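## Task

Six parcels with mail stop codes on their tops are stacked on the cart's upper tier. Move the one labelled F62 into the desk's letter tray so that no part of it sticks out past the tray's edge. All other parcels must finish on the cart's upper tier, within its rim. Release everything and back the robot away at the end. The robot must not topple or be left leaning, or the task fails. Anything that stays in place only because the robot holds or props it does not count.

## Robot and tools

ROBOT. An omnidirectional base carries a column about 1.75 m high. A carriage moves 1.0 m along it (lift_m) and holds two identical six-joint arms, left and right, each with a two-finger gripper. Arm bases sit about 0.57 m + lift_m above the floor; carriage parts hang about 0.15 m lower. Each hand reaches about 0.78 m from its shoulder but only about 0.38 m below its arm base. A hand is about 0.16 m long, 0.1 m wide (0.14 m when open). Parked arm joints 1-6: 0, 0.05, 0.05, 1.45, 0, 0; parked, the robot is about 0.95 m wide and 0.7 m long. Cameras: carriage_camera (forward, tilted ~20 degrees down), left_wrist_camera and right_wrist_camera (looking past the fingertips). Wheel motors are strong (7 N m). Loose objects may occasionally get a brief push from outside.

FRAMES. Base frame: origin on the floor below the base centre, x forward, y left, z up. left_hand and right_hand readings are the midpoint between that hand's pads, in this frame; quat_wxyz rotates base axes into hand axes (hand z along the fingers, fingers open along hand y; a hand pointing straight up with joints 1, 5, 6 at 0 reads (1, 0, 0, 0)). Odometry frame is the base frame at scene start; base_odometry counts wheel turns only, so slip shows as travel; heading is left-positive, -3.142 to 3.142. Camera calibration (K, distortion, T_world_to_cam, pos_world in the base frame) is given per camera and is slightly off; wrist camera poses also inherit joint reading errors.

TOOLS.
execute_actions: arguments actions (a list holding one action, or empty to just read state and images) and cameras (list of names, or "all"/omitted for all, [] for none). An action may have base, joints or both; they start together. base takes exactly one relative command from the current position: translate_m (metres, forward positive, -2 to 2), strafe_m (metres, left positive, -2 to 2), or rotate_rad (radians, counter-clockwise positive, -6.3 to 6.3). joints is a single dictionary for both arms keyed by joint name, each value an absolute target: lift_m 0 to 1 m; left_/right_joint1_rad -2.617 to 3.054 (vertical-axis swing, 0 forward, positive left); joint2_rad 0 to 3.141 (shoulder: 0 upper arm back and level, 1.57 vertical, 3.14 forward and level); joint3_rad 0 to 3.141 (elbow, 0 folded, 3.14 straight); joint4_rad -1.57 to 1.57 (wrist pitch, positive lifts fingertips); joint5_rad -1.57 to 1.57 (wrist yaw, positive swings fingertips to the RIGHT, opposite to joint 1); joint6_rad -2.094 to 2.094 (roll about the fingers, positive clockwise viewed from the forearm); left_/right_gripper_m 0 to 0.093 m pad gap. Done tolerances: lift 0.004, joint1 0.02, joints 2-3 0.055, joint4 0.04, joints 5-6 0.02, gripper 0.004. Omitted joints or base may keep pushing toward earlier targets unseen. Unknown keys or out-of-range values reject the whole call. After a reported stop, later motion calls in the same reply are skipped.
wait: seconds (0 to 10); commands nothing, returns state and images.
zoom_image: camera name and region [x0, y0, x1, y1] in pixels of that camera's latest full image (at most 504 x 504), giving a finer view.
finished_scene: scene (the current scene number); ends it irreversibly and reports success; the next task appears in its result. Replying without a tool call ends everything.

RESULT LINES. base_status and joint_status: "done" (for the base, wheels turned as commanded, slip or not; a 1-2 mm move can fall short yet say done), "off_target" (resting away from target, maybe still pushing; normal for a gripper holding something), "contact_stop"/"time_out" (target dropped, holds where it stopped). "joint command not followed" plus a cause means a self-collision check withheld that arm's joint targets (gripper still acts); named joints show "not_followed" and may retry on later actions. on_its_own covers what the call did not command; "held at" is the target, not the position. "ARM HIT" means an arm struck the robot hard. motor_effort is percent of max (positive toward higher values), bracket = peak; readings carry fixed bias and noise. Lift effort falling while lowering means a hand or load is resting on something. A drive_wheels value at rest clearly above free-motion level means the base is pressing on something. Joint torques list total drive output per arm joint, with offsets and noise. MOTOR HOT appears from 75 °C; OVER-TEMPERATURE FAULT at 90 °C freezes that arm 10 s, and at 100 °C the arm goes limp and drops; affected keys report limit_stop_at_motor_heat, so resend targets. Outstretched arms heat quickly even empty, also while you think.

CAUTIONS. The base halts on wheel overload or a displaced arm joint, but arms are unwatched during turns and often when arm joints are also commanded; the base may coast up to about 0.3 m after an arm touch. Arms and grippers have no contact stop and spring to targets when freed. After a blocked drive, reverse about 0.2 m (or undo the turn), twice if still pressed; a reversal may falsely stop, so retry. The base can slide under a table edge the column then hits; reversing into such an edge can tip the robot. Hand readings drift at long reach; 1 kg can make a level hand sag 10-17 cm, and a fully stretched arm may not lift 1 kg. Grip force is about 45-60 N per pad. To free withheld arms, move the withheld one clear first, then the other in a later action. Never let the arms collide or press hard on each other. Tipping risk grows with a high carriage, extended arms, loads, pulling and sudden stops; about 1.5 kg per hand with both arms forward can tip it, and only images reveal a lean. The robot holds its last command while you think. Avoid drops, slams and hard pushes; faster robot motion is better.

Each tool is called after "Emit:" as name([rows], argument=value, ...), one row to a line, values as JSON.

## Session

Emit:
execute_actions(actions=[])

Scene clock: 0.00 s.
Joint torques (N m, as the arm reports them, + toward a larger angle): no reading
base_odometry: x=+0.000 y=+0.000 heading=+0.000 (m, m, rad; odometry frame)
base_status: not commanded
joint_positions: lift_m=+0.301 left_joint1_rad=+0.007 left_joint2_rad=+0.058 left_joint3_rad=+0.023 left_joint4_rad=+1.473 left_joint5_rad=-0.022 left_joint6_rad=-0.011 left_gripper_m=+0.095 right_joint1_rad=+0.001 right_joint2_rad=+0.024 right_joint3_rad=+0.047 right_joint4_rad=+1.466 right_joint5_rad=+0.018 right_joint6_rad=-0.031 right_gripper_m=+0.095
joint_status: not commanded
motor_effort: lift_m=+20 drive_wheels=+7 (%)
left_hand: x=+0.3094 y=+0.3403 z=+1.2986 quat_wxyz=(+0.998, -0.012, +0.066, -0.001) (m; base frame)
right_hand: x=+0.2934 y=-0.3395 z=+1.3051 quat_wxyz=(+0.999, +0.009, +0.041, -0.015) (m; base frame)
pictures: carriage_camera, left_wrist_camera, right_wrist_camera
Images, in order (width x height): carriage_camera 896x504, left_wrist_camera 896x504, right_wrist_camera 896x504.

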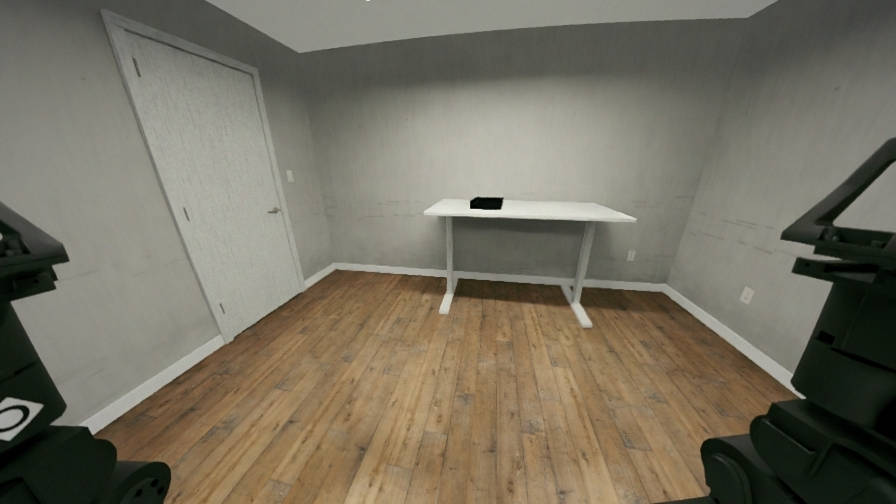

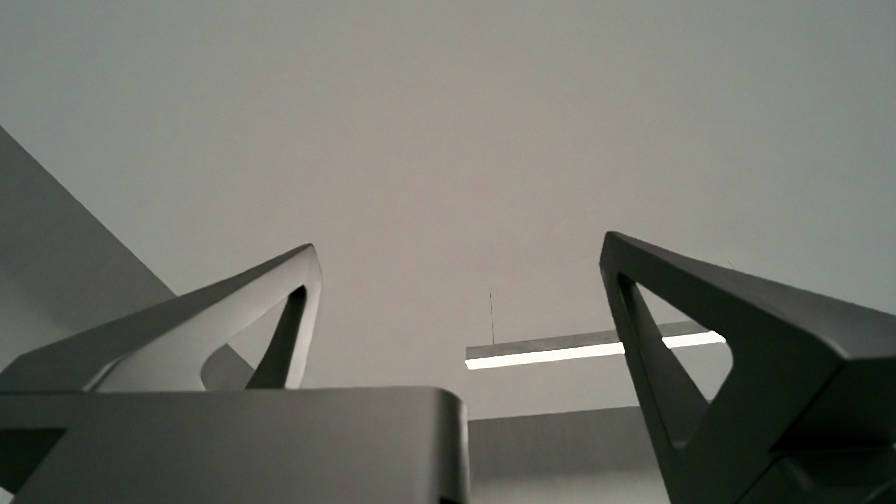

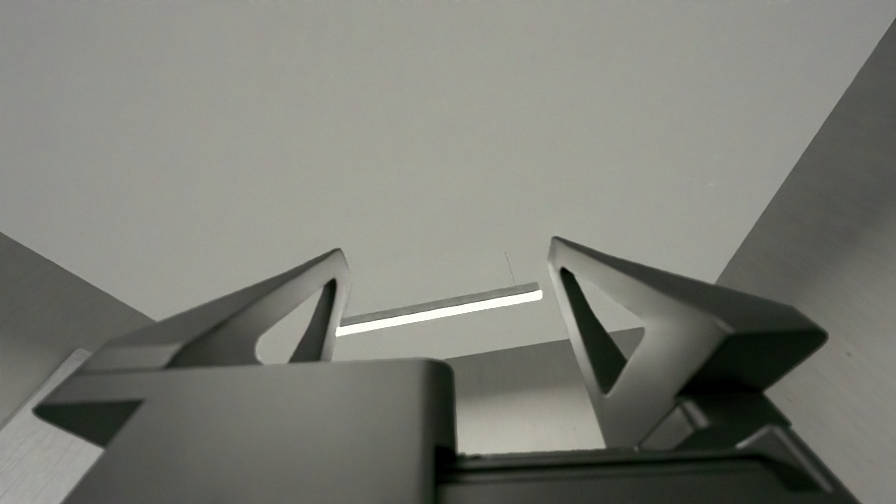

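Cart must be behind; turn.

Emit:
execute_actions([
  {"base":{"rotate_rad":-2.2}},
], cameras=["carriage_camera"])

Scene clock: 5.00 s.
Joint torques (N m, as the arm reports them, + toward a larger angle): left_arm=[ 0.14  4.95  8.12 -0.22 -0.02  0.06] | right_arm=[-0.29  4.62  6.57 -0.1  -0.05 -0.09]
base_odometry: x=+0.000 y=+0.000 heading=-2.200 (m, m, rad; odometry frame)
base_status: done
joint_positions: lift_m=+0.301 left_joint1_rad=+0.007 left_joint2_rad=+0.058 left_joint3_rad=+0.023 left_joint4_rad=+1.470 left_joint5_rad=-0.022 left_joint6_rad=-0.011 left_gripper_m=+0.095 right_joint1_rad=+0.001 right_joint2_rad=+0.024 right_joint3_rad=+0.047 right_joint4_rad=+1.463 right_joint5_rad=+0.019 right_joint6_rad=-0.031 right_gripper_m=+0.095
joint_status: not commanded
motor_effort: lift_m=+21(20) drive_wheels=+7(19) (%)
left_hand: x=+0.3102 y=+0.3404 z=+1.2985 quat_wxyz=(+0.998, -0.012, +0.068, -0.001) (m; base frame)
right_hand: x=+0.2941 y=-0.3395 z=+1.3051 quat_wxyz=(+0.999, +0.009, +0.042, -0.015) (m; base frame)
pictures: carriage_camera
Images, in order (width x height): carriage_camera 896x504.

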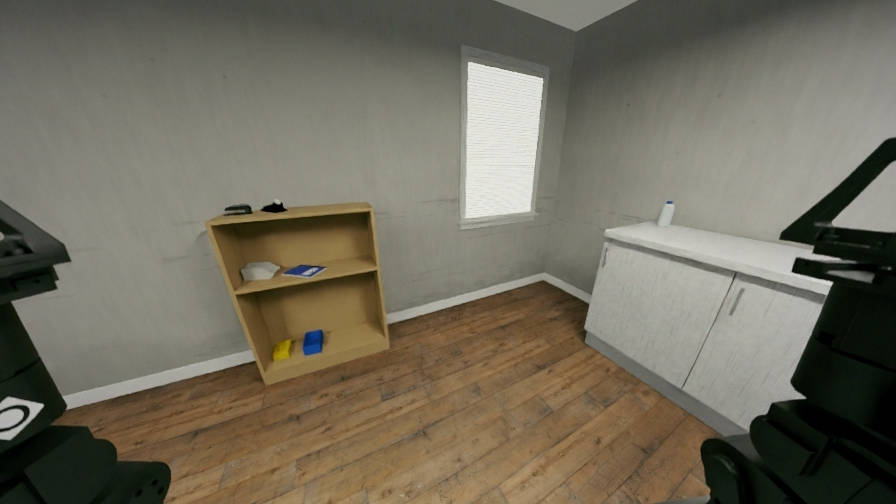

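Emit:
execute_actions([
  {"base":{"rotate_rad":-2.0}},
], cameras=["carriage_camera"])

Scene clock: 9.43 s.
Joint torques (N m, as the arm reports them, + toward a larger angle): left_arm=[ 0.19  4.89  8.21 -0.25 -0.01  0.06] | right_arm=[-0.3   4.58  6.61 -0.11 -0.04 -0.09]
base_odometry: x=+0.000 y=+0.000 heading=+2.084 (m, m, rad; odometry frame)
base_status: done
joint_positions: lift_m=+0.301 left_joint1_rad=+0.007 left_joint2_rad=+0.058 left_joint3_rad=+0.023 left_joint4_rad=+1.470 left_joint5_rad=-0.022 left_joint6_rad=-0.011 left_gripper_m=+0.095 right_joint1_rad=+0.001 right_joint2_rad=+0.024 right_joint3_rad=+0.047 right_joint4_rad=+1.463 right_joint5_rad=+0.019 right_joint6_rad=-0.031 right_gripper_m=+0.095
joint_status: not commanded
motor_effort: lift_m=+20(21) drive_wheels=+7(15) (%)
left_hand: x=+0.3103 y=+0.3404 z=+1.2985 quat_wxyz=(+0.998, -0.012, +0.068, -0.001) (m; base frame)
right_hand: x=+0.2941 y=-0.3395 z=+1.3050 quat_wxyz=(+0.999, +0.009, +0.043, -0.015) (m; base frame)
pictures: carriage_camera
Images, in order (width x height): carriage_camera 896x504.

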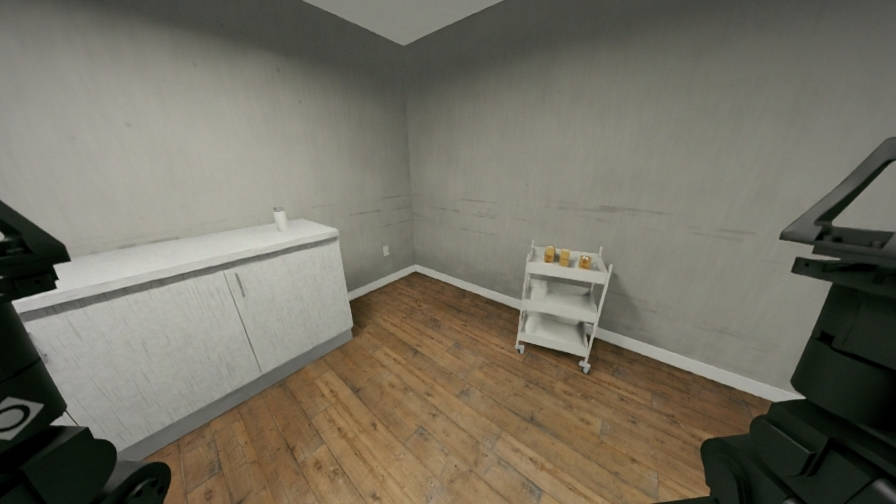

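Emit:
execute_actions([
  {"base":{"rotate_rad":-0.44}},
], cameras=[])

Emit:
execute_actions([
  {"base":{"translate_m":1.05},"joints":{"lift_m":0.45}},
], cameras=["carriage_camera"])

Emit:
zoom_image(camera="carriage_camera", region=[300,250,620,430])

Scene clock: 14.80 s.
Joint torques (N m, as the arm reports them, + toward a larger angle): left_arm=[ 0.14  4.87  8.2  -0.25 -0.02  0.06] | right_arm=[-0.28  4.63  6.59 -0.09 -0.05 -0.09]
base_odometry: x=+0.000 y=+0.000 heading=+1.644 (m, m, rad; odometry frame)
base_status: done
joint_positions: lift_m=+0.301 left_joint1_rad=+0.007 left_joint2_rad=+0.058 left_joint3_rad=+0.023 left_joint4_rad=+1.471 left_joint5_rad=-0.022 left_joint6_rad=-0.011 left_gripper_m=+0.095 right_joint1_rad=+0.001 right_joint2_rad=+0.024 right_joint3_rad=+0.047 right_joint4_rad=+1.463 right_joint5_rad=+0.019 right_joint6_rad=-0.031 right_gripper_m=+0.095
joint_status: not commanded
motor_effort: lift_m=+20(19) drive_wheels=+7(16) (%)
left_hand: x=+0.3100 y=+0.3404 z=+1.2985 quat_wxyz=(+0.998, -0.012, +0.067, -0.001) (m; base frame)
right_hand: x=+0.2941 y=-0.3395 z=+1.3050 quat_wxyz=(+0.999, +0.009, +0.043, -0.015) (m; base frame)
pictures: none
No camera images: the call's "cameras" was empty. Leave "cameras" out to get every camera's image.

Scene clock: 19.30 s.
Joint torques (N m, as the arm reports them, + toward a larger angle): left_arm=[ 0.13  4.85  8.15 -0.28 -0.01  0.05] | right_arm=[-0.28  4.62  6.56 -0.11 -0.04 -0.09]
base_odometry: x=-0.076 y=+1.047 heading=+1.643 (m, m, rad; odometry frame)
base_status: done
joint_positions: lift_m=+0.450 left_joint1_rad=+0.007 left_joint2_rad=+0.058 left_joint3_rad=+0.023 left_joint4_rad=+1.473 left_joint5_rad=-0.022 left_joint6_rad=-0.011 left_gripper_m=+0.095 right_joint1_rad=+0.001 right_joint2_rad=+0.024 right_joint3_rad=+0.047 right_joint4_rad=+1.464 right_joint5_rad=+0.019 right_joint6_rad=-0.031 right_gripper_m=+0.095
joint_status: all done
motor_effort: lift_m=+20(23) drive_wheels=-8(30) (%)
left_hand: x=+0.3094 y=+0.3403 z=+1.4474 quat_wxyz=(+0.998, -0.012, +0.066, -0.001) (m; base frame)
right_hand: x=+0.2939 y=-0.3395 z=+1.4538 quat_wxyz=(+0.999, +0.009, +0.042, -0.015) (m; base frame)
pictures: carriage_camera
camera_calibration (this result's frames):
carriage_camera: T_world_to_cam=[[-0.0361912, -0.99919, -0.0175883, 0.0275468], [-0.335707, 0.0287328, -0.941528, 1.40992], [0.941271, -0.0281705, -0.336475, 0.320161], [0, 0, 0, 1]] pos_world=[0.172959, -0.00396732, 1.43569]
Images, in order (width x height): carriage_camera 896x504.

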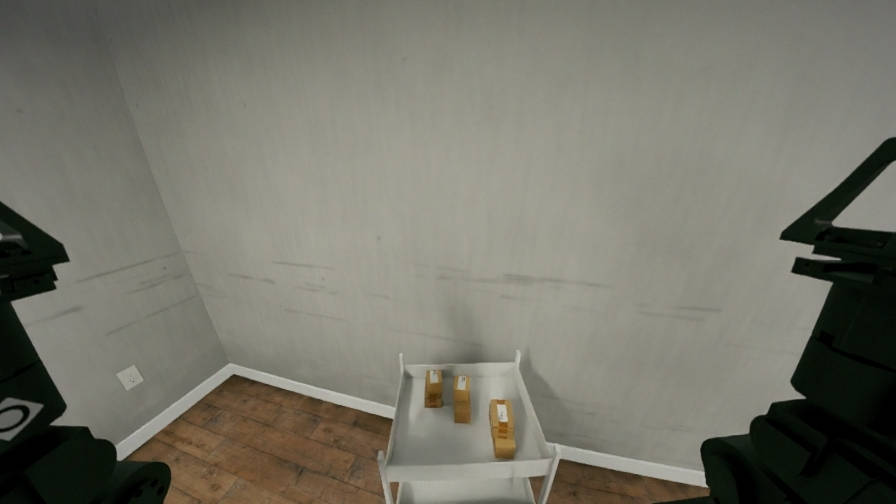

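Region (300, 250, 620, 430) of carriage_camera's 896x504 image, scaled by 1.575, with more detail than that image has; it fills the top 284 rows of this view, and the rest is white.

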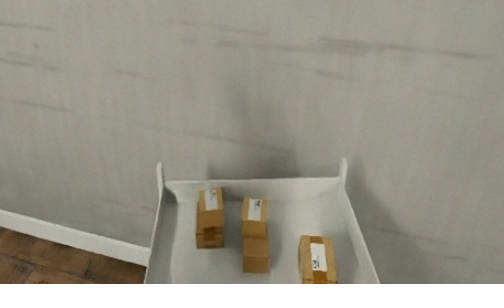

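Emit:
execute_actions([
  {"joints":{"lift_m":0.65,"right_joint1_rad":0.45,"right_joint2_rad":1.8,"right_joint3_rad":1.6,"right_joint4_rad":-1.35}},
])

Scene clock: 24.90 s.
Joint torques (N m, as the arm reports them, + toward a larger angle): left_arm=[ 0.14  4.97  8.16 -0.26 -0.02  0.05] | right_arm=[  0.32 -10.03   9.3    0.34  -0.01  -0.09]
base_odometry: x=-0.076 y=+1.047 heading=+1.643 (m, m, rad; odometry frame)
base_status: not commanded
joint_positions: lift_m=+0.650 left_joint1_rad=+0.007 left_joint2_rad=+0.058 left_joint3_rad=+0.023 left_joint4_rad=+1.473 left_joint5_rad=-0.022 left_joint6_rad=-0.011 left_gripper_m=+0.095 right_joint1_rad=+0.443 right_joint2_rad=+1.792 right_joint3_rad=+1.572 right_joint4_rad=-1.344 right_joint5_rad=+0.019 right_joint6_rad=-0.031 right_gripper_m=+0.095
joint_status: all done
motor_effort: lift_m=+20(24) drive_wheels=+9(11) (%)
left_hand: x=+0.3095 y=+0.3403 z=+1.6474 quat_wxyz=(+0.998, -0.012, +0.066, -0.001) (m; base frame)
right_hand: x=+0.5750 y=-0.1971 z=+1.3540 quat_wxyz=(+0.006, -0.234, +0.972, -0.009) (m; base frame)
pictures: carriage_camera, left_wrist_camera, right_wrist_camera
camera_calibration (this result's frames):
carriage_camera: T_world_to_cam=[[-0.0361912, -0.99919, -0.0175883, 0.0310649], [-0.335707, 0.0287328, -0.941528, 1.59825], [0.941271, -0.0281705, -0.336475, 0.387464], [0, 0, 0, 1]] pos_world=[0.172959, -0.00396732, 1.63572]
left_wrist_camera: T_world_to_cam=[[0.0465681, -0.998562, 0.026563, 0.287443], [0.729022, 0.0157945, -0.684308, 0.901432], [0.682905, 0.051232, 0.728709, -1.30762], [0, 0, 0, 1]] pos_world=[0.222428, 0.339784, 1.56209]
right_wrist_camera: T_world_to_cam=[[0.428559, -0.903097, 0.0274328, -0.45857], [-0.728483, -0.327417, 0.601756, -0.453172], [-0.534463, -0.277872, -0.798208, 1.45576], [0, 0, 0, 1]] pos_world=[0.644447, -0.157993, 1.44728]
Images, in order (width x height): carriage_camera 896x504, left_wrist_camera 896x504, right_wrist_camera 896x504.

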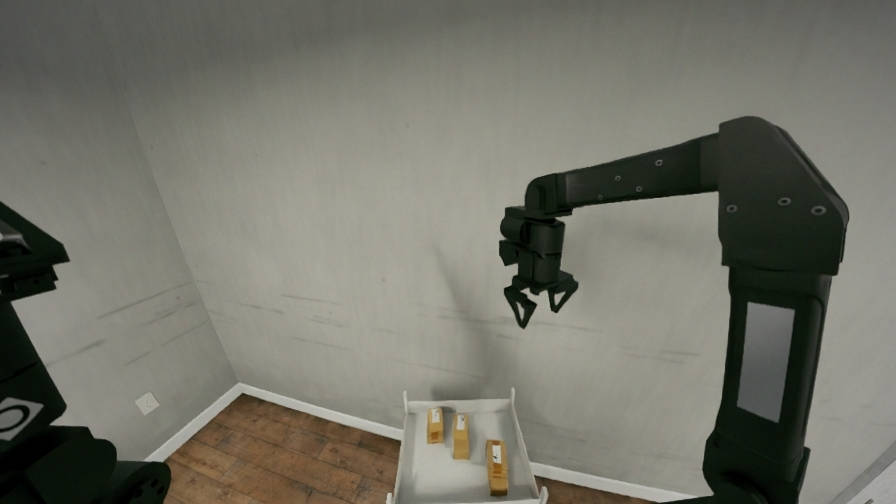

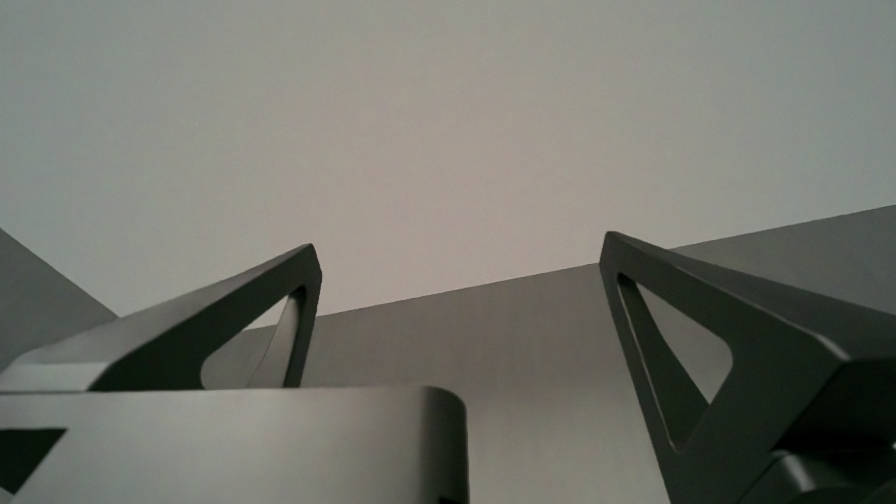

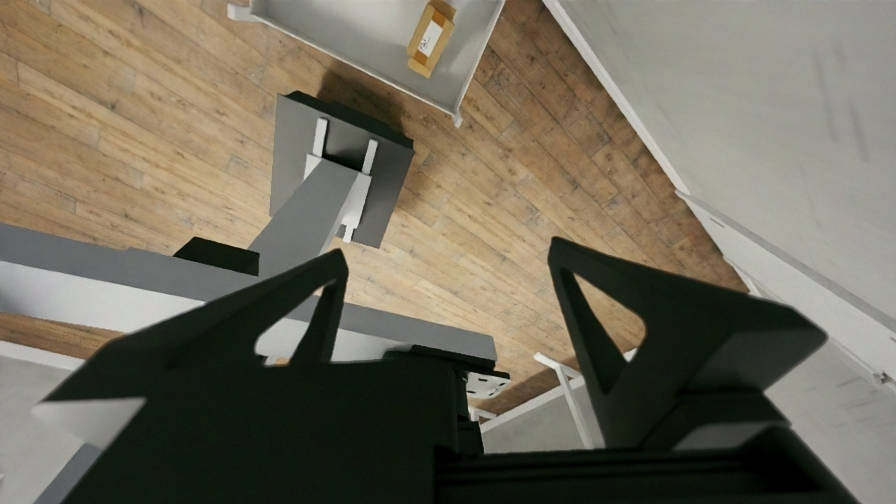

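Emit:
execute_actions([
  {"base":{"translate_m":0.22},"joints":{"lift_m":0.3,"right_joint1_rad":0.6,"right_joint4_rad":-1.0}},
], cameras=["carriage_camera","right_wrist_camera"])

Scene clock: 30.10 s.
Joint torques (N m, as the arm reports them, + toward a larger angle): left_arm=[ 0.18  4.94  8.15 -0.24 -0.01  0.06] | right_arm=[ -0.82 -10.99   8.99   1.06   0.    -0.09]
base_odometry: x=-0.091 y=+1.267 heading=+1.643 (m, m, rad; odometry frame)
base_status: done
joint_positions: lift_m=+0.300 left_joint1_rad=+0.007 left_joint2_rad=+0.058 left_joint3_rad=+0.023 left_joint4_rad=+1.471 left_joint5_rad=-0.022 left_joint6_rad=-0.011 left_gripper_m=+0.095 right_joint1_rad=+0.607 right_joint2_rad=+1.794 right_joint3_rad=+1.587 right_joint4_rad=-0.998 right_joint5_rad=+0.017 right_joint6_rad=-0.031 right_gripper_m=+0.095
joint_status: all done
motor_effort: lift_m=+21(21) drive_wheels=-4(20) (%)
left_hand: x=+0.3099 y=+0.3404 z=+1.2972 quat_wxyz=(+0.998, -0.012, +0.067, -0.001) (m; base frame)
right_hand: x=+0.6190 y=-0.0999 z=+1.0231 quat_wxyz=(+0.177, -0.307, +0.934, +0.044) (m; base frame)
pictures: carriage_camera, right_wrist_camera
camera_calibration (this result's frames):
carriage_camera: T_world_to_cam=[[-0.0361912, -0.99919, -0.0175883, 0.0249067], [-0.335707, 0.0287328, -0.941528, 1.26859], [0.941271, -0.0281705, -0.336475, 0.269654], [0, 0, 0, 1]] pos_world=[0.172959, -0.00396732, 1.28558]
right_wrist_camera: T_world_to_cam=[[0.563573, -0.825715, 0.0240898, -0.45295], [-0.795868, -0.534926, 0.283634, 0.156253], [-0.221314, -0.17902, -0.95863, 1.22239], [0, 0, 0, 1]] pos_world=[0.650159, -0.0715918, 1.13841]
Images, in order (width x height): carriage_camera 896x504, right_wrist_camera 896x504.

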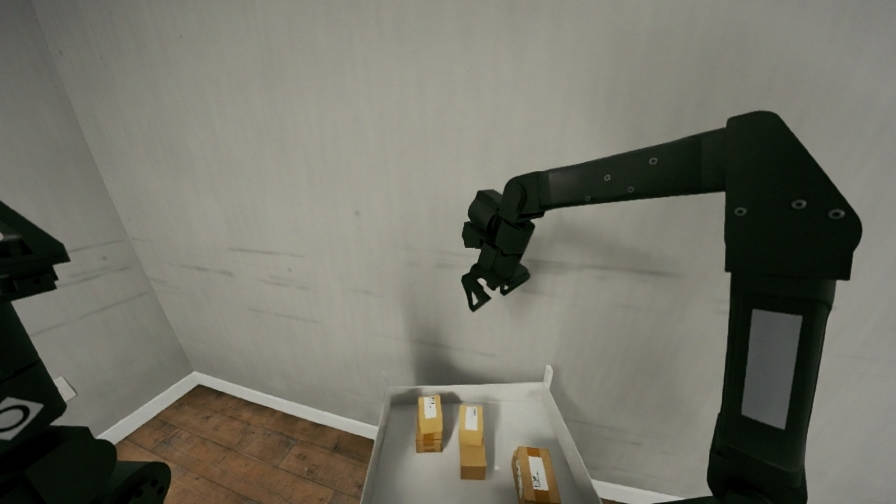

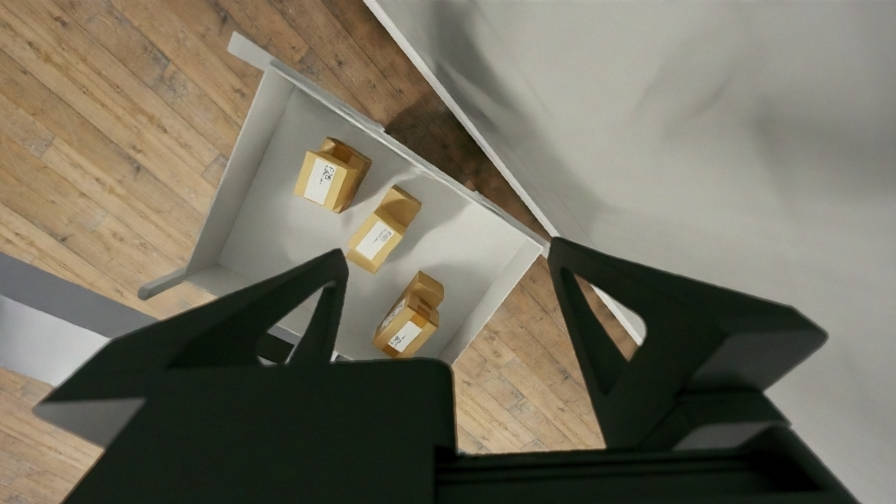

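Emit:
zoom_image(camera="right_wrist_camera", region=[280,120,480,370])

Region (280, 120, 480, 370) of right_wrist_camera's 896x504 image, scaled by 2.016, with more detail than that image has; it fills the left 403 columns of this view, and the rest is white.

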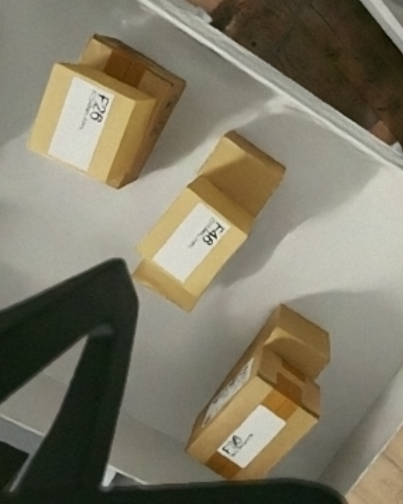

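Emit:
zoom_image(camera="right_wrist_camera", region=[370,290,450,370])

Emit:
zoom_image(camera="carriage_camera", region=[400,380,600,504])

Region (370, 290, 450, 370) of right_wrist_camera's 896x504 image, scaled by 6.300, with more detail than that image has.

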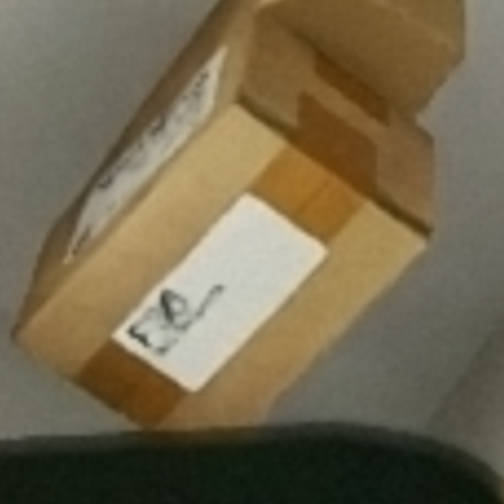

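Region (400, 380, 600, 504) of carriage_camera's 896x504 image, scaled by 2.520, with more detail than that image has; it fills the top 312 rows of this view, and the rest is white.

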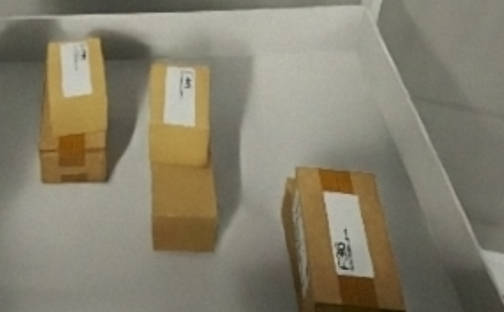

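Emit:
execute_actions([
  {"base":{"translate_m":-0.17},"joints":{"lift_m":0.36,"right_joint1_rad":0.48,"right_joint2_rad":2.1,"right_joint3_rad":1.4,"right_joint4_rad":-0.87,"right_joint6_rad":0.48}},
], cameras=["carriage_camera","right_wrist_camera"])

Scene clock: 44.37 s.
Joint torques (N m, as the arm reports them, + toward a larger angle): left_arm=[ 0.16  4.89  8.18 -0.25 -0.01  0.05] | right_arm=[  0.32 -13.87   5.71   0.35   0.    -0.03]
base_odometry: x=-0.079 y=+1.097 heading=+1.642 (m, m, rad; odometry frame)
base_status: done
joint_positions: lift_m=+0.360 left_joint1_rad=+0.007 left_joint2_rad=+0.058 left_joint3_rad=+0.023 left_joint4_rad=+1.471 left_joint5_rad=-0.022 left_joint6_rad=-0.011 left_gripper_m=+0.095 right_joint1_rad=+0.472 right_joint2_rad=+2.104 right_joint3_rad=+1.414 right_joint4_rad=-0.866 right_joint5_rad=+0.021 right_joint6_rad=+0.475 right_gripper_m=+0.095
joint_status: all done
motor_effort: lift_m=+20(24) drive_wheels=+11(18) (%)
left_hand: x=+0.3098 y=+0.3404 z=+1.3573 quat_wxyz=(+0.998, -0.012, +0.067, -0.001) (m; base frame)
right_hand: x=+0.6180 y=-0.1646 z=+0.9186 quat_wxyz=(+0.011, +0.001, +1.000, -0.006) (m; base frame)
pictures: carriage_camera, right_wrist_camera
camera_calibration (this result's frames):
carriage_camera: T_world_to_cam=[[-0.0361912, -0.99919, -0.0175883, 0.025963], [-0.335707, 0.0287328, -0.941528, 1.32514], [0.941271, -0.0281705, -0.336475, 0.289862], [0, 0, 0, 1]] pos_world=[0.172959, -0.00396732, 1.34564]
right_wrist_camera: T_world_to_cam=[[-0.0332488, -0.999251, 0.0198182, -0.159095], [-0.806566, 0.0385368, 0.589887, -0.0298181], [-0.590208, 0.00362834, -0.807243, 1.22937], [0, 0, 0, 1]] pos_world=[0.696247, -0.162287, 1.01315]
Images, in order (width x height): carriage_camera 896x504, right_wrist_camera 896x504.

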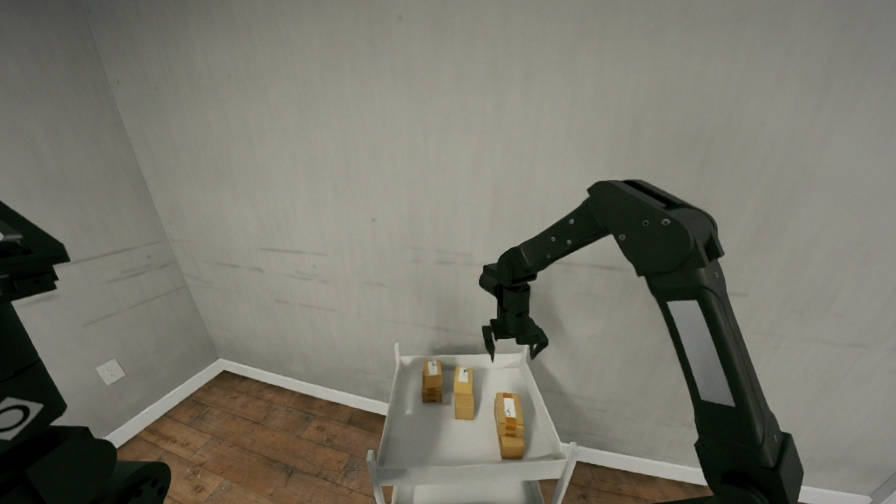

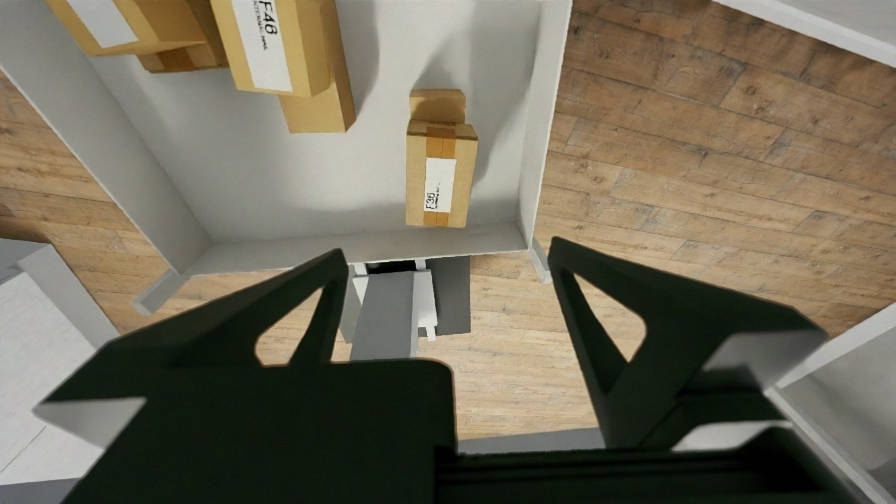

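Emit:
execute_actions([
  {"base":{"translate_m":-0.025},"joints":{"lift_m":0.25,"right_joint1_rad":0.51,"right_joint6_rad":0.51}},
], cameras=["carriage_camera","right_wrist_camera"])

Scene clock: 49.57 s.
Joint torques (N m, as the arm reports them, + toward a larger angle): left_arm=[ 0.19  4.92  8.22 -0.28 -0.02  0.06] | right_arm=[  0.02 -12.91   5.72   0.37   0.01  -0.03]
base_odometry: x=-0.077 y=+1.072 heading=+1.641 (m, m, rad; odometry frame)
base_status: done
joint_positions: lift_m=+0.250 left_joint1_rad=+0.007 left_joint2_rad=+0.058 left_joint3_rad=+0.023 left_joint4_rad=+1.473 left_joint5_rad=-0.022 left_joint6_rad=-0.011 left_gripper_m=+0.095 right_joint1_rad=+0.506 right_joint2_rad=+2.095 right_joint3_rad=+1.414 right_joint4_rad=-0.867 right_joint5_rad=+0.020 right_joint6_rad=+0.504 right_gripper_m=+0.095
joint_status: all done
motor_effort: lift_m=+21(21) drive_wheels=+8(21) (%)
left_hand: x=+0.3094 y=+0.3403 z=+1.2472 quat_wxyz=(+0.998, -0.012, +0.066, -0.001) (m; base frame)
right_hand: x=+0.6128 y=-0.1525 z=+0.8120 quat_wxyz=(+0.015, +0.000, +1.000, -0.003) (m; base frame)
pictures: carriage_camera, right_wrist_camera
camera_calibration (this result's frames):
carriage_camera: T_world_to_cam=[[-0.0361912, -0.99919, -0.0175883, 0.0240269], [-0.335707, 0.0287328, -0.941528, 1.2215], [0.941271, -0.0281705, -0.336475, 0.252823], [0, 0, 0, 1]] pos_world=[0.172959, -0.00396732, 1.23556]
right_wrist_camera: T_world_to_cam=[[-0.0295138, -0.999473, 0.0135486, -0.142256], [-0.810794, 0.0318651, 0.584464, 0.034322], [-0.584587, 0.00626464, -0.811307, 1.14042], [0, 0, 0, 1]] pos_world=[0.690303, -0.150419, 0.907095]
Images, in order (width x height): carriage_camera 896x504, right_wrist_camera 896x504.

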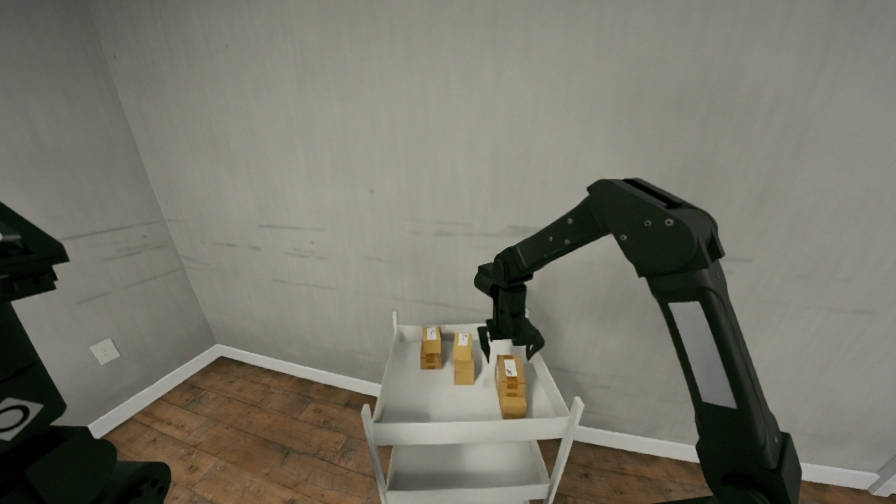

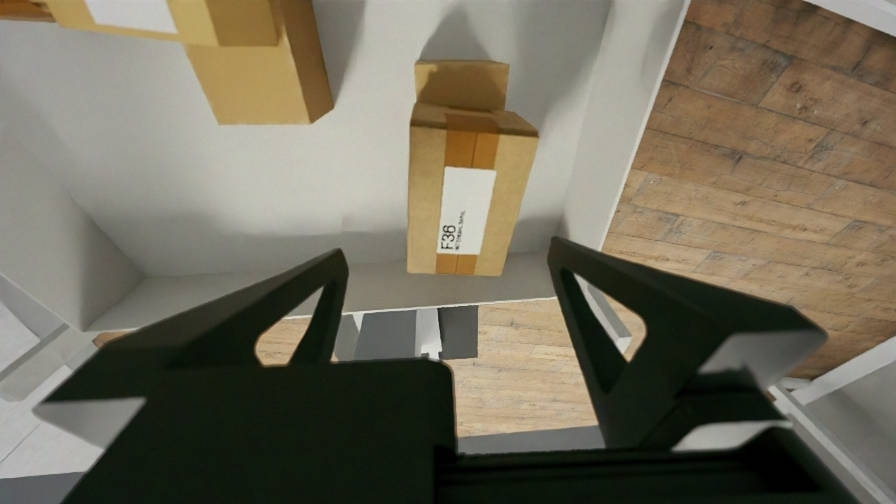

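Emit:
execute_actions([
  {"joints":{"lift_m":0.175,"right_joint1_rad":0.48,"right_joint6_rad":0.48}},
], cameras=["carriage_camera","right_wrist_camera"])

Scene clock: 53.80 s.
Joint torques (N m, as the arm reports them, + toward a larger angle): left_arm=[ 0.19  4.84  8.27 -0.28 -0.03  0.05] | right_arm=[ -0.64 -12.75   5.8    0.4    0.03  -0.11]
base_odometry: x=-0.077 y=+1.072 heading=+1.641 (m, m, rad; odometry frame)
base_status: not commanded
joint_positions: lift_m=+0.175 left_joint1_rad=+0.007 left_joint2_rad=+0.058 left_joint3_rad=+0.023 left_joint4_rad=+1.473 left_joint5_rad=-0.022 left_joint6_rad=-0.011 left_gripper_m=+0.095 right_joint1_rad=+0.486 right_joint2_rad=+2.094 right_joint3_rad=+1.414 right_joint4_rad=-0.867 right_joint5_rad=+0.019 right_joint6_rad=+0.482 right_gripper_m=+0.095
joint_status: all done
motor_effort: lift_m=+22(24) drive_wheels=+10(11) (%)
left_hand: x=+0.3094 y=+0.3403 z=+1.1722 quat_wxyz=(+0.998, -0.012, +0.066, -0.001) (m; base frame)
right_hand: x=+0.6163 y=-0.1591 z=+0.7374 quat_wxyz=(+0.015, -0.002, +1.000, -0.003) (m; base frame)
pictures: carriage_camera, right_wrist_camera
camera_calibration (this result's frames):
carriage_camera: T_world_to_cam=[[-0.0361912, -0.99919, -0.0175883, 0.0227079], [-0.335707, 0.0287328, -0.941528, 1.15089], [0.941271, -0.0281705, -0.336475, 0.227589], [0, 0, 0, 1]] pos_world=[0.172959, -0.00396732, 1.16057]
right_wrist_camera: T_world_to_cam=[[-0.0268396, -0.999553, 0.0131708, -0.149144], [-0.810978, 0.0294757, 0.584333, 0.080841], [-0.58446, 0.00500205, -0.811407, 1.08183], [0, 0, 0, 1]] pos_world=[0.693843, -0.156872, 0.832529]
Images, in order (width x height): carriage_camera 896x504, right_wrist_camera 896x504.

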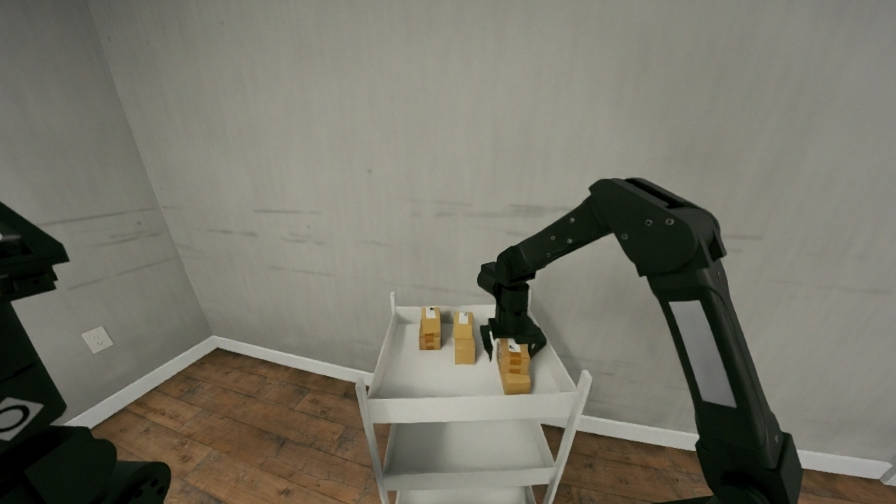

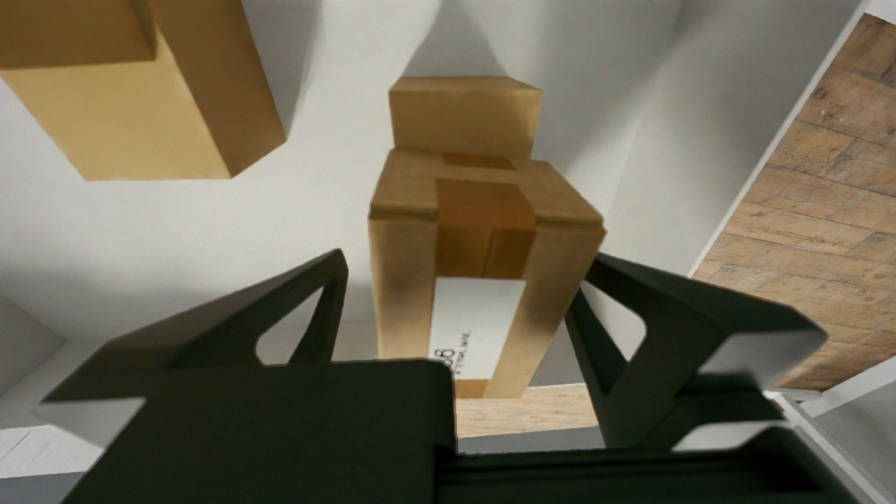

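Emit:
execute_actions([
  {"joints":{"right_gripper_m":0.04}},
], cameras=[])

Emit:
execute_actions([
  {"joints":{"lift_m":0.27}},
])

Scene clock: 56.97 s.
Joint torques (N m, as the arm reports them, + toward a larger angle): left_arm=[ 0.19  4.9   8.24 -0.29 -0.02  0.05] | right_arm=[ -0.68 -12.78   5.78   0.39   0.02  -0.11]
base_odometry: x=-0.077 y=+1.072 heading=+1.641 (m, m, rad; odometry frame)
base_status: not commanded
joint_positions: lift_m=+0.175 left_joint1_rad=+0.007 left_joint2_rad=+0.058 left_joint3_rad=+0.023 left_joint4_rad=+1.473 left_joint5_rad=-0.022 left_joint6_rad=-0.011 left_gripper_m=+0.095 right_joint1_rad=+0.486 right_joint2_rad=+2.094 right_joint3_rad=+1.414 right_joint4_rad=-0.867 right_joint5_rad=+0.020 right_joint6_rad=+0.482 right_gripper_m=+0.062
joint_status: right_gripper_m off_target (ended at +0.062, target +0.040)
motor_effort: lift_m=+22(22) drive_wheels=+8(8) (%)
left_hand: x=+0.3094 y=+0.3403 z=+1.1722 quat_wxyz=(+0.998, -0.012, +0.066, -0.001) (m; base frame)
right_hand: x=+0.6165 y=-0.1593 z=+0.7374 quat_wxyz=(+0.015, -0.002, +1.000, -0.004) (m; base frame)
pictures: none
No camera images: the call's "cameras" was empty. Leave "cameras" out to get every camera's image.

Scene clock: 57.87 s.
Joint torques (N m, as the arm reports them, + toward a larger angle): left_arm=[ 0.16  4.93  8.15 -0.27 -0.03  0.06] | right_arm=[ -0.71 -12.94   5.73   0.39   0.01  -0.11]
base_odometry: x=-0.077 y=+1.072 heading=+1.641 (m, m, rad; odometry frame)
base_status: not commanded
joint_positions: lift_m=+0.270 left_joint1_rad=+0.007 left_joint2_rad=+0.058 left_joint3_rad=+0.023 left_joint4_rad=+1.473 left_joint5_rad=-0.022 left_joint6_rad=-0.011 left_gripper_m=+0.095 right_joint1_rad=+0.486 right_joint2_rad=+2.095 right_joint3_rad=+1.414 right_joint4_rad=-0.866 right_joint5_rad=+0.020 right_joint6_rad=+0.482 right_gripper_m=+0.062
joint_status: all done
motor_effort: lift_m=+19(25) drive_wheels=+9(12) (%)
left_hand: x=+0.3095 y=+0.3403 z=+1.2674 quat_wxyz=(+0.998, -0.012, +0.066, -0.001) (m; base frame)
right_hand: x=+0.6165 y=-0.1592 z=+0.8320 quat_wxyz=(+0.015, -0.002, +1.000, -0.003) (m; base frame)
pictures: carriage_camera, left_wrist_camera, right_wrist_camera
camera_calibration (this result's frames):
carriage_camera: T_world_to_cam=[[-0.0361912, -0.99919, -0.0175883, 0.0243815], [-0.335707, 0.0287328, -0.941528, 1.24048], [0.941271, -0.0281705, -0.336475, 0.259606], [0, 0, 0, 1]] pos_world=[0.172959, -0.00396732, 1.25572]
left_wrist_camera: T_world_to_cam=[[0.0465681, -0.998562, 0.026563, 0.297537], [0.729022, 0.0157945, -0.684308, 0.6414], [0.682905, 0.051232, 0.728709, -1.03071], [0, 0, 0, 1]] pos_world=[0.222428, 0.339784, 1.1821]
right_wrist_camera: T_world_to_cam=[[-0.0268689, -0.999536, 0.0143549, -0.151482], [-0.811092, 0.0301924, 0.584138, 0.0260497], [-0.584301, 0.00405201, -0.811527, 1.15854], [0, 0, 0, 1]] pos_world=[0.693996, -0.156892, 0.927147]
Images, in order (width x height): carriage_camera 896x504, left_wrist_camera 896x504, right_wrist_camera 896x504.

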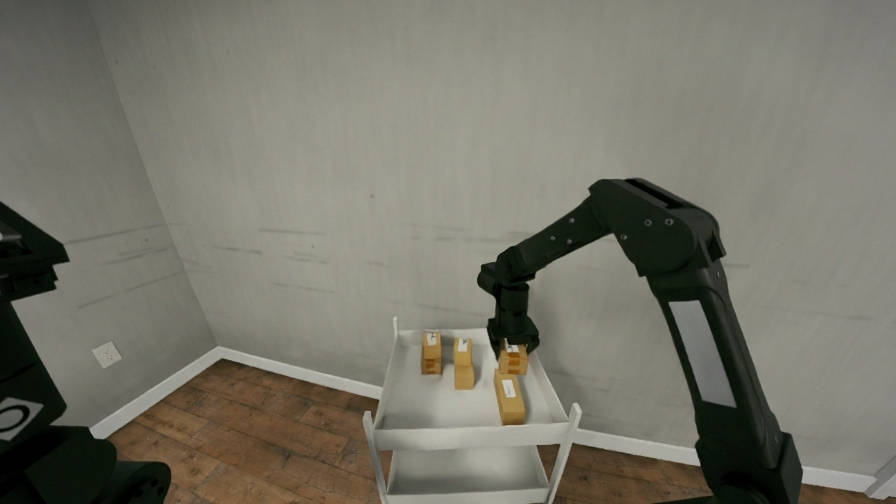

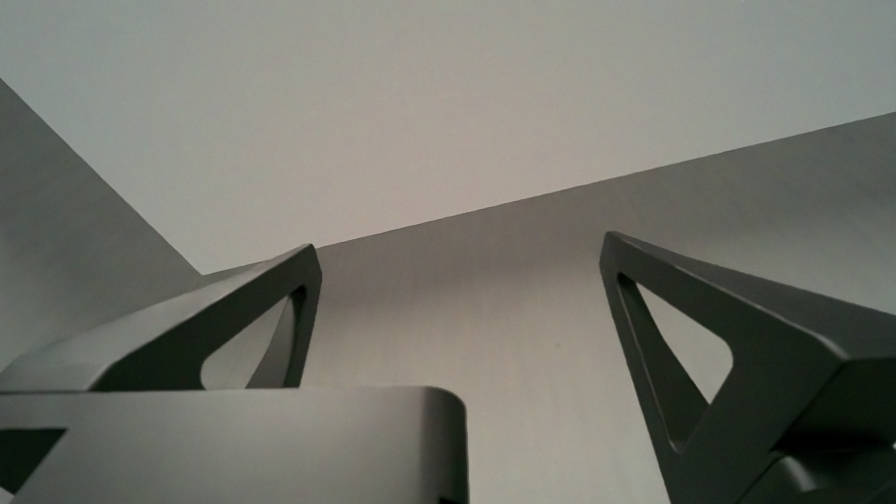

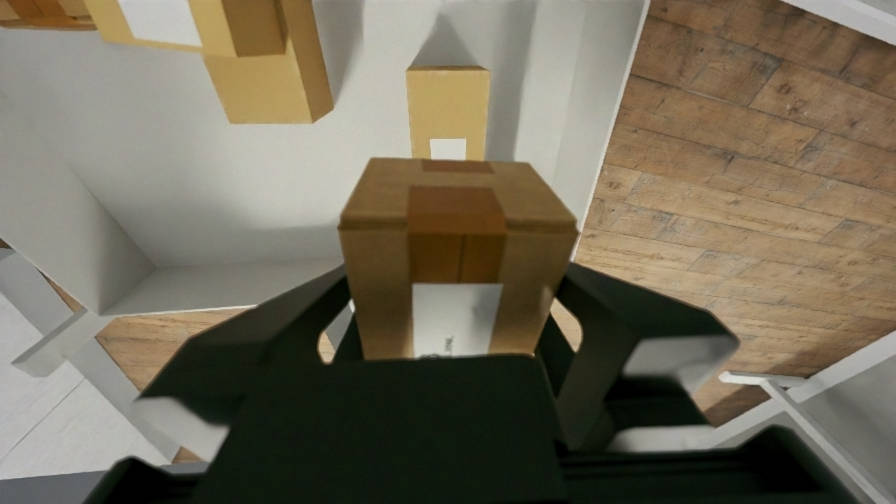

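Emit:
execute_actions([
  {"base":{"strafe_m":0.26}},
], cameras=["carriage_camera","right_wrist_camera"])

Emit:
zoom_image(camera="carriage_camera", region=[420,300,700,460])

Scene clock: 62.43 s.
Joint torques (N m, as the arm reports them, + toward a larger angle): left_arm=[ 0.13  4.94  8.2  -0.26 -0.01  0.07] | right_arm=[ -0.5  -12.96   5.72   0.39   0.02  -0.11]
base_odometry: x=-0.337 y=+1.054 heading=+1.641 (m, m, rad; odometry frame)
base_status: done
joint_positions: lift_m=+0.270 left_joint1_rad=+0.007 left_joint2_rad=+0.058 left_joint3_rad=+0.023 left_joint4_rad=+1.472 left_joint5_rad=-0.022 left_joint6_rad=-0.011 left_gripper_m=+0.095 right_joint1_rad=+0.483 right_joint2_rad=+2.095 right_joint3_rad=+1.414 right_joint4_rad=-0.868 right_joint5_rad=+0.019 right_joint6_rad=+0.482 right_gripper_m=+0.062
joint_status: not commanded
motor_effort: lift_m=+20(20) drive_wheels=-3(11) (%)
left_hand: x=+0.3097 y=+0.3404 z=+1.2674 quat_wxyz=(+0.998, -0.012, +0.067, -0.001) (m; base frame)
right_hand: x=+0.6166 y=-0.1604 z=+0.8320 quat_wxyz=(+0.014, +0.000, +1.000, -0.004) (m; base frame)
pictures: carriage_camera, right_wrist_camera
camera_calibration (this result's frames):
carriage_camera: T_world_to_cam=[[-0.0361912, -0.99919, -0.0175883, 0.0243815], [-0.335707, 0.0287328, -0.941528, 1.24047], [0.941271, -0.0281705, -0.336475, 0.259606], [0, 0, 0, 1]] pos_world=[0.172959, -0.00396732, 1.25572]
right_wrist_camera: T_world_to_cam=[[-0.0298727, -0.999447, 0.0146254, -0.150987], [-0.809802, 0.0327765, 0.585788, 0.0243908], [-0.585943, 0.00565537, -0.810333, 1.15885], [0, 0, 0, 1]] pos_world=[0.69426, -0.158256, 0.926973]
Images, in order (width x height): carriage_camera 896x504, right_wrist_camera 896x504.

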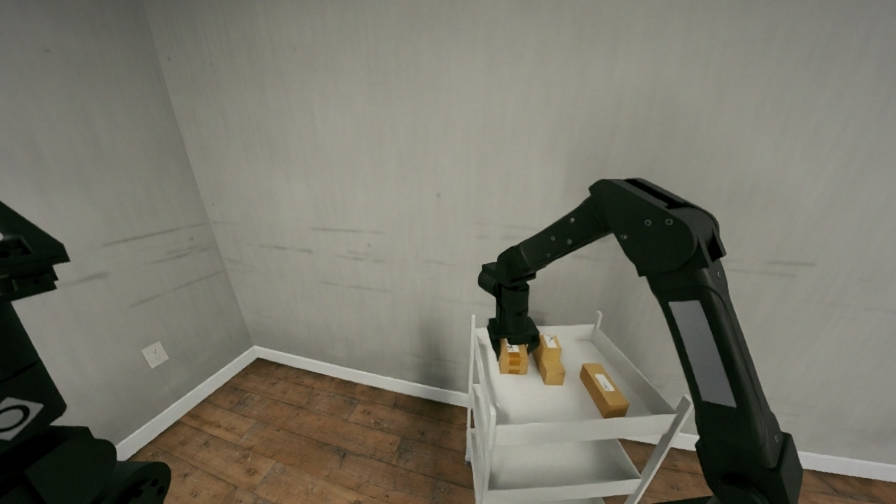

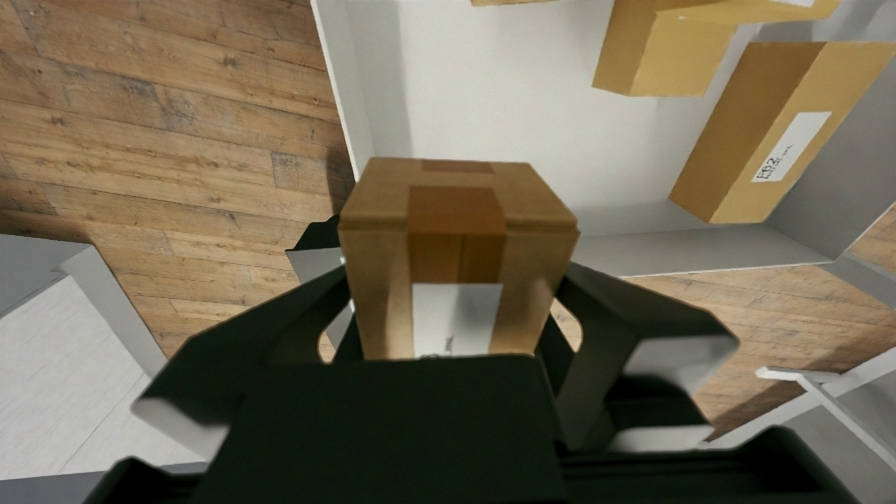

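Region (420, 300, 700, 460) of carriage_camera's 896x504 image, scaled by 1.800, with more detail than that image has; it fills the top 288 rows of this view, and the rest is white.

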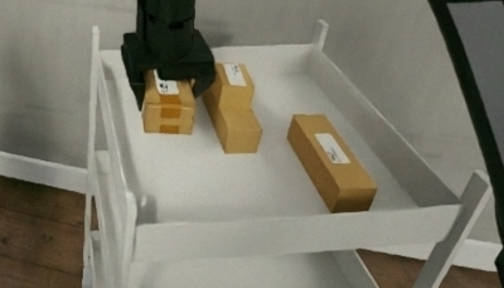

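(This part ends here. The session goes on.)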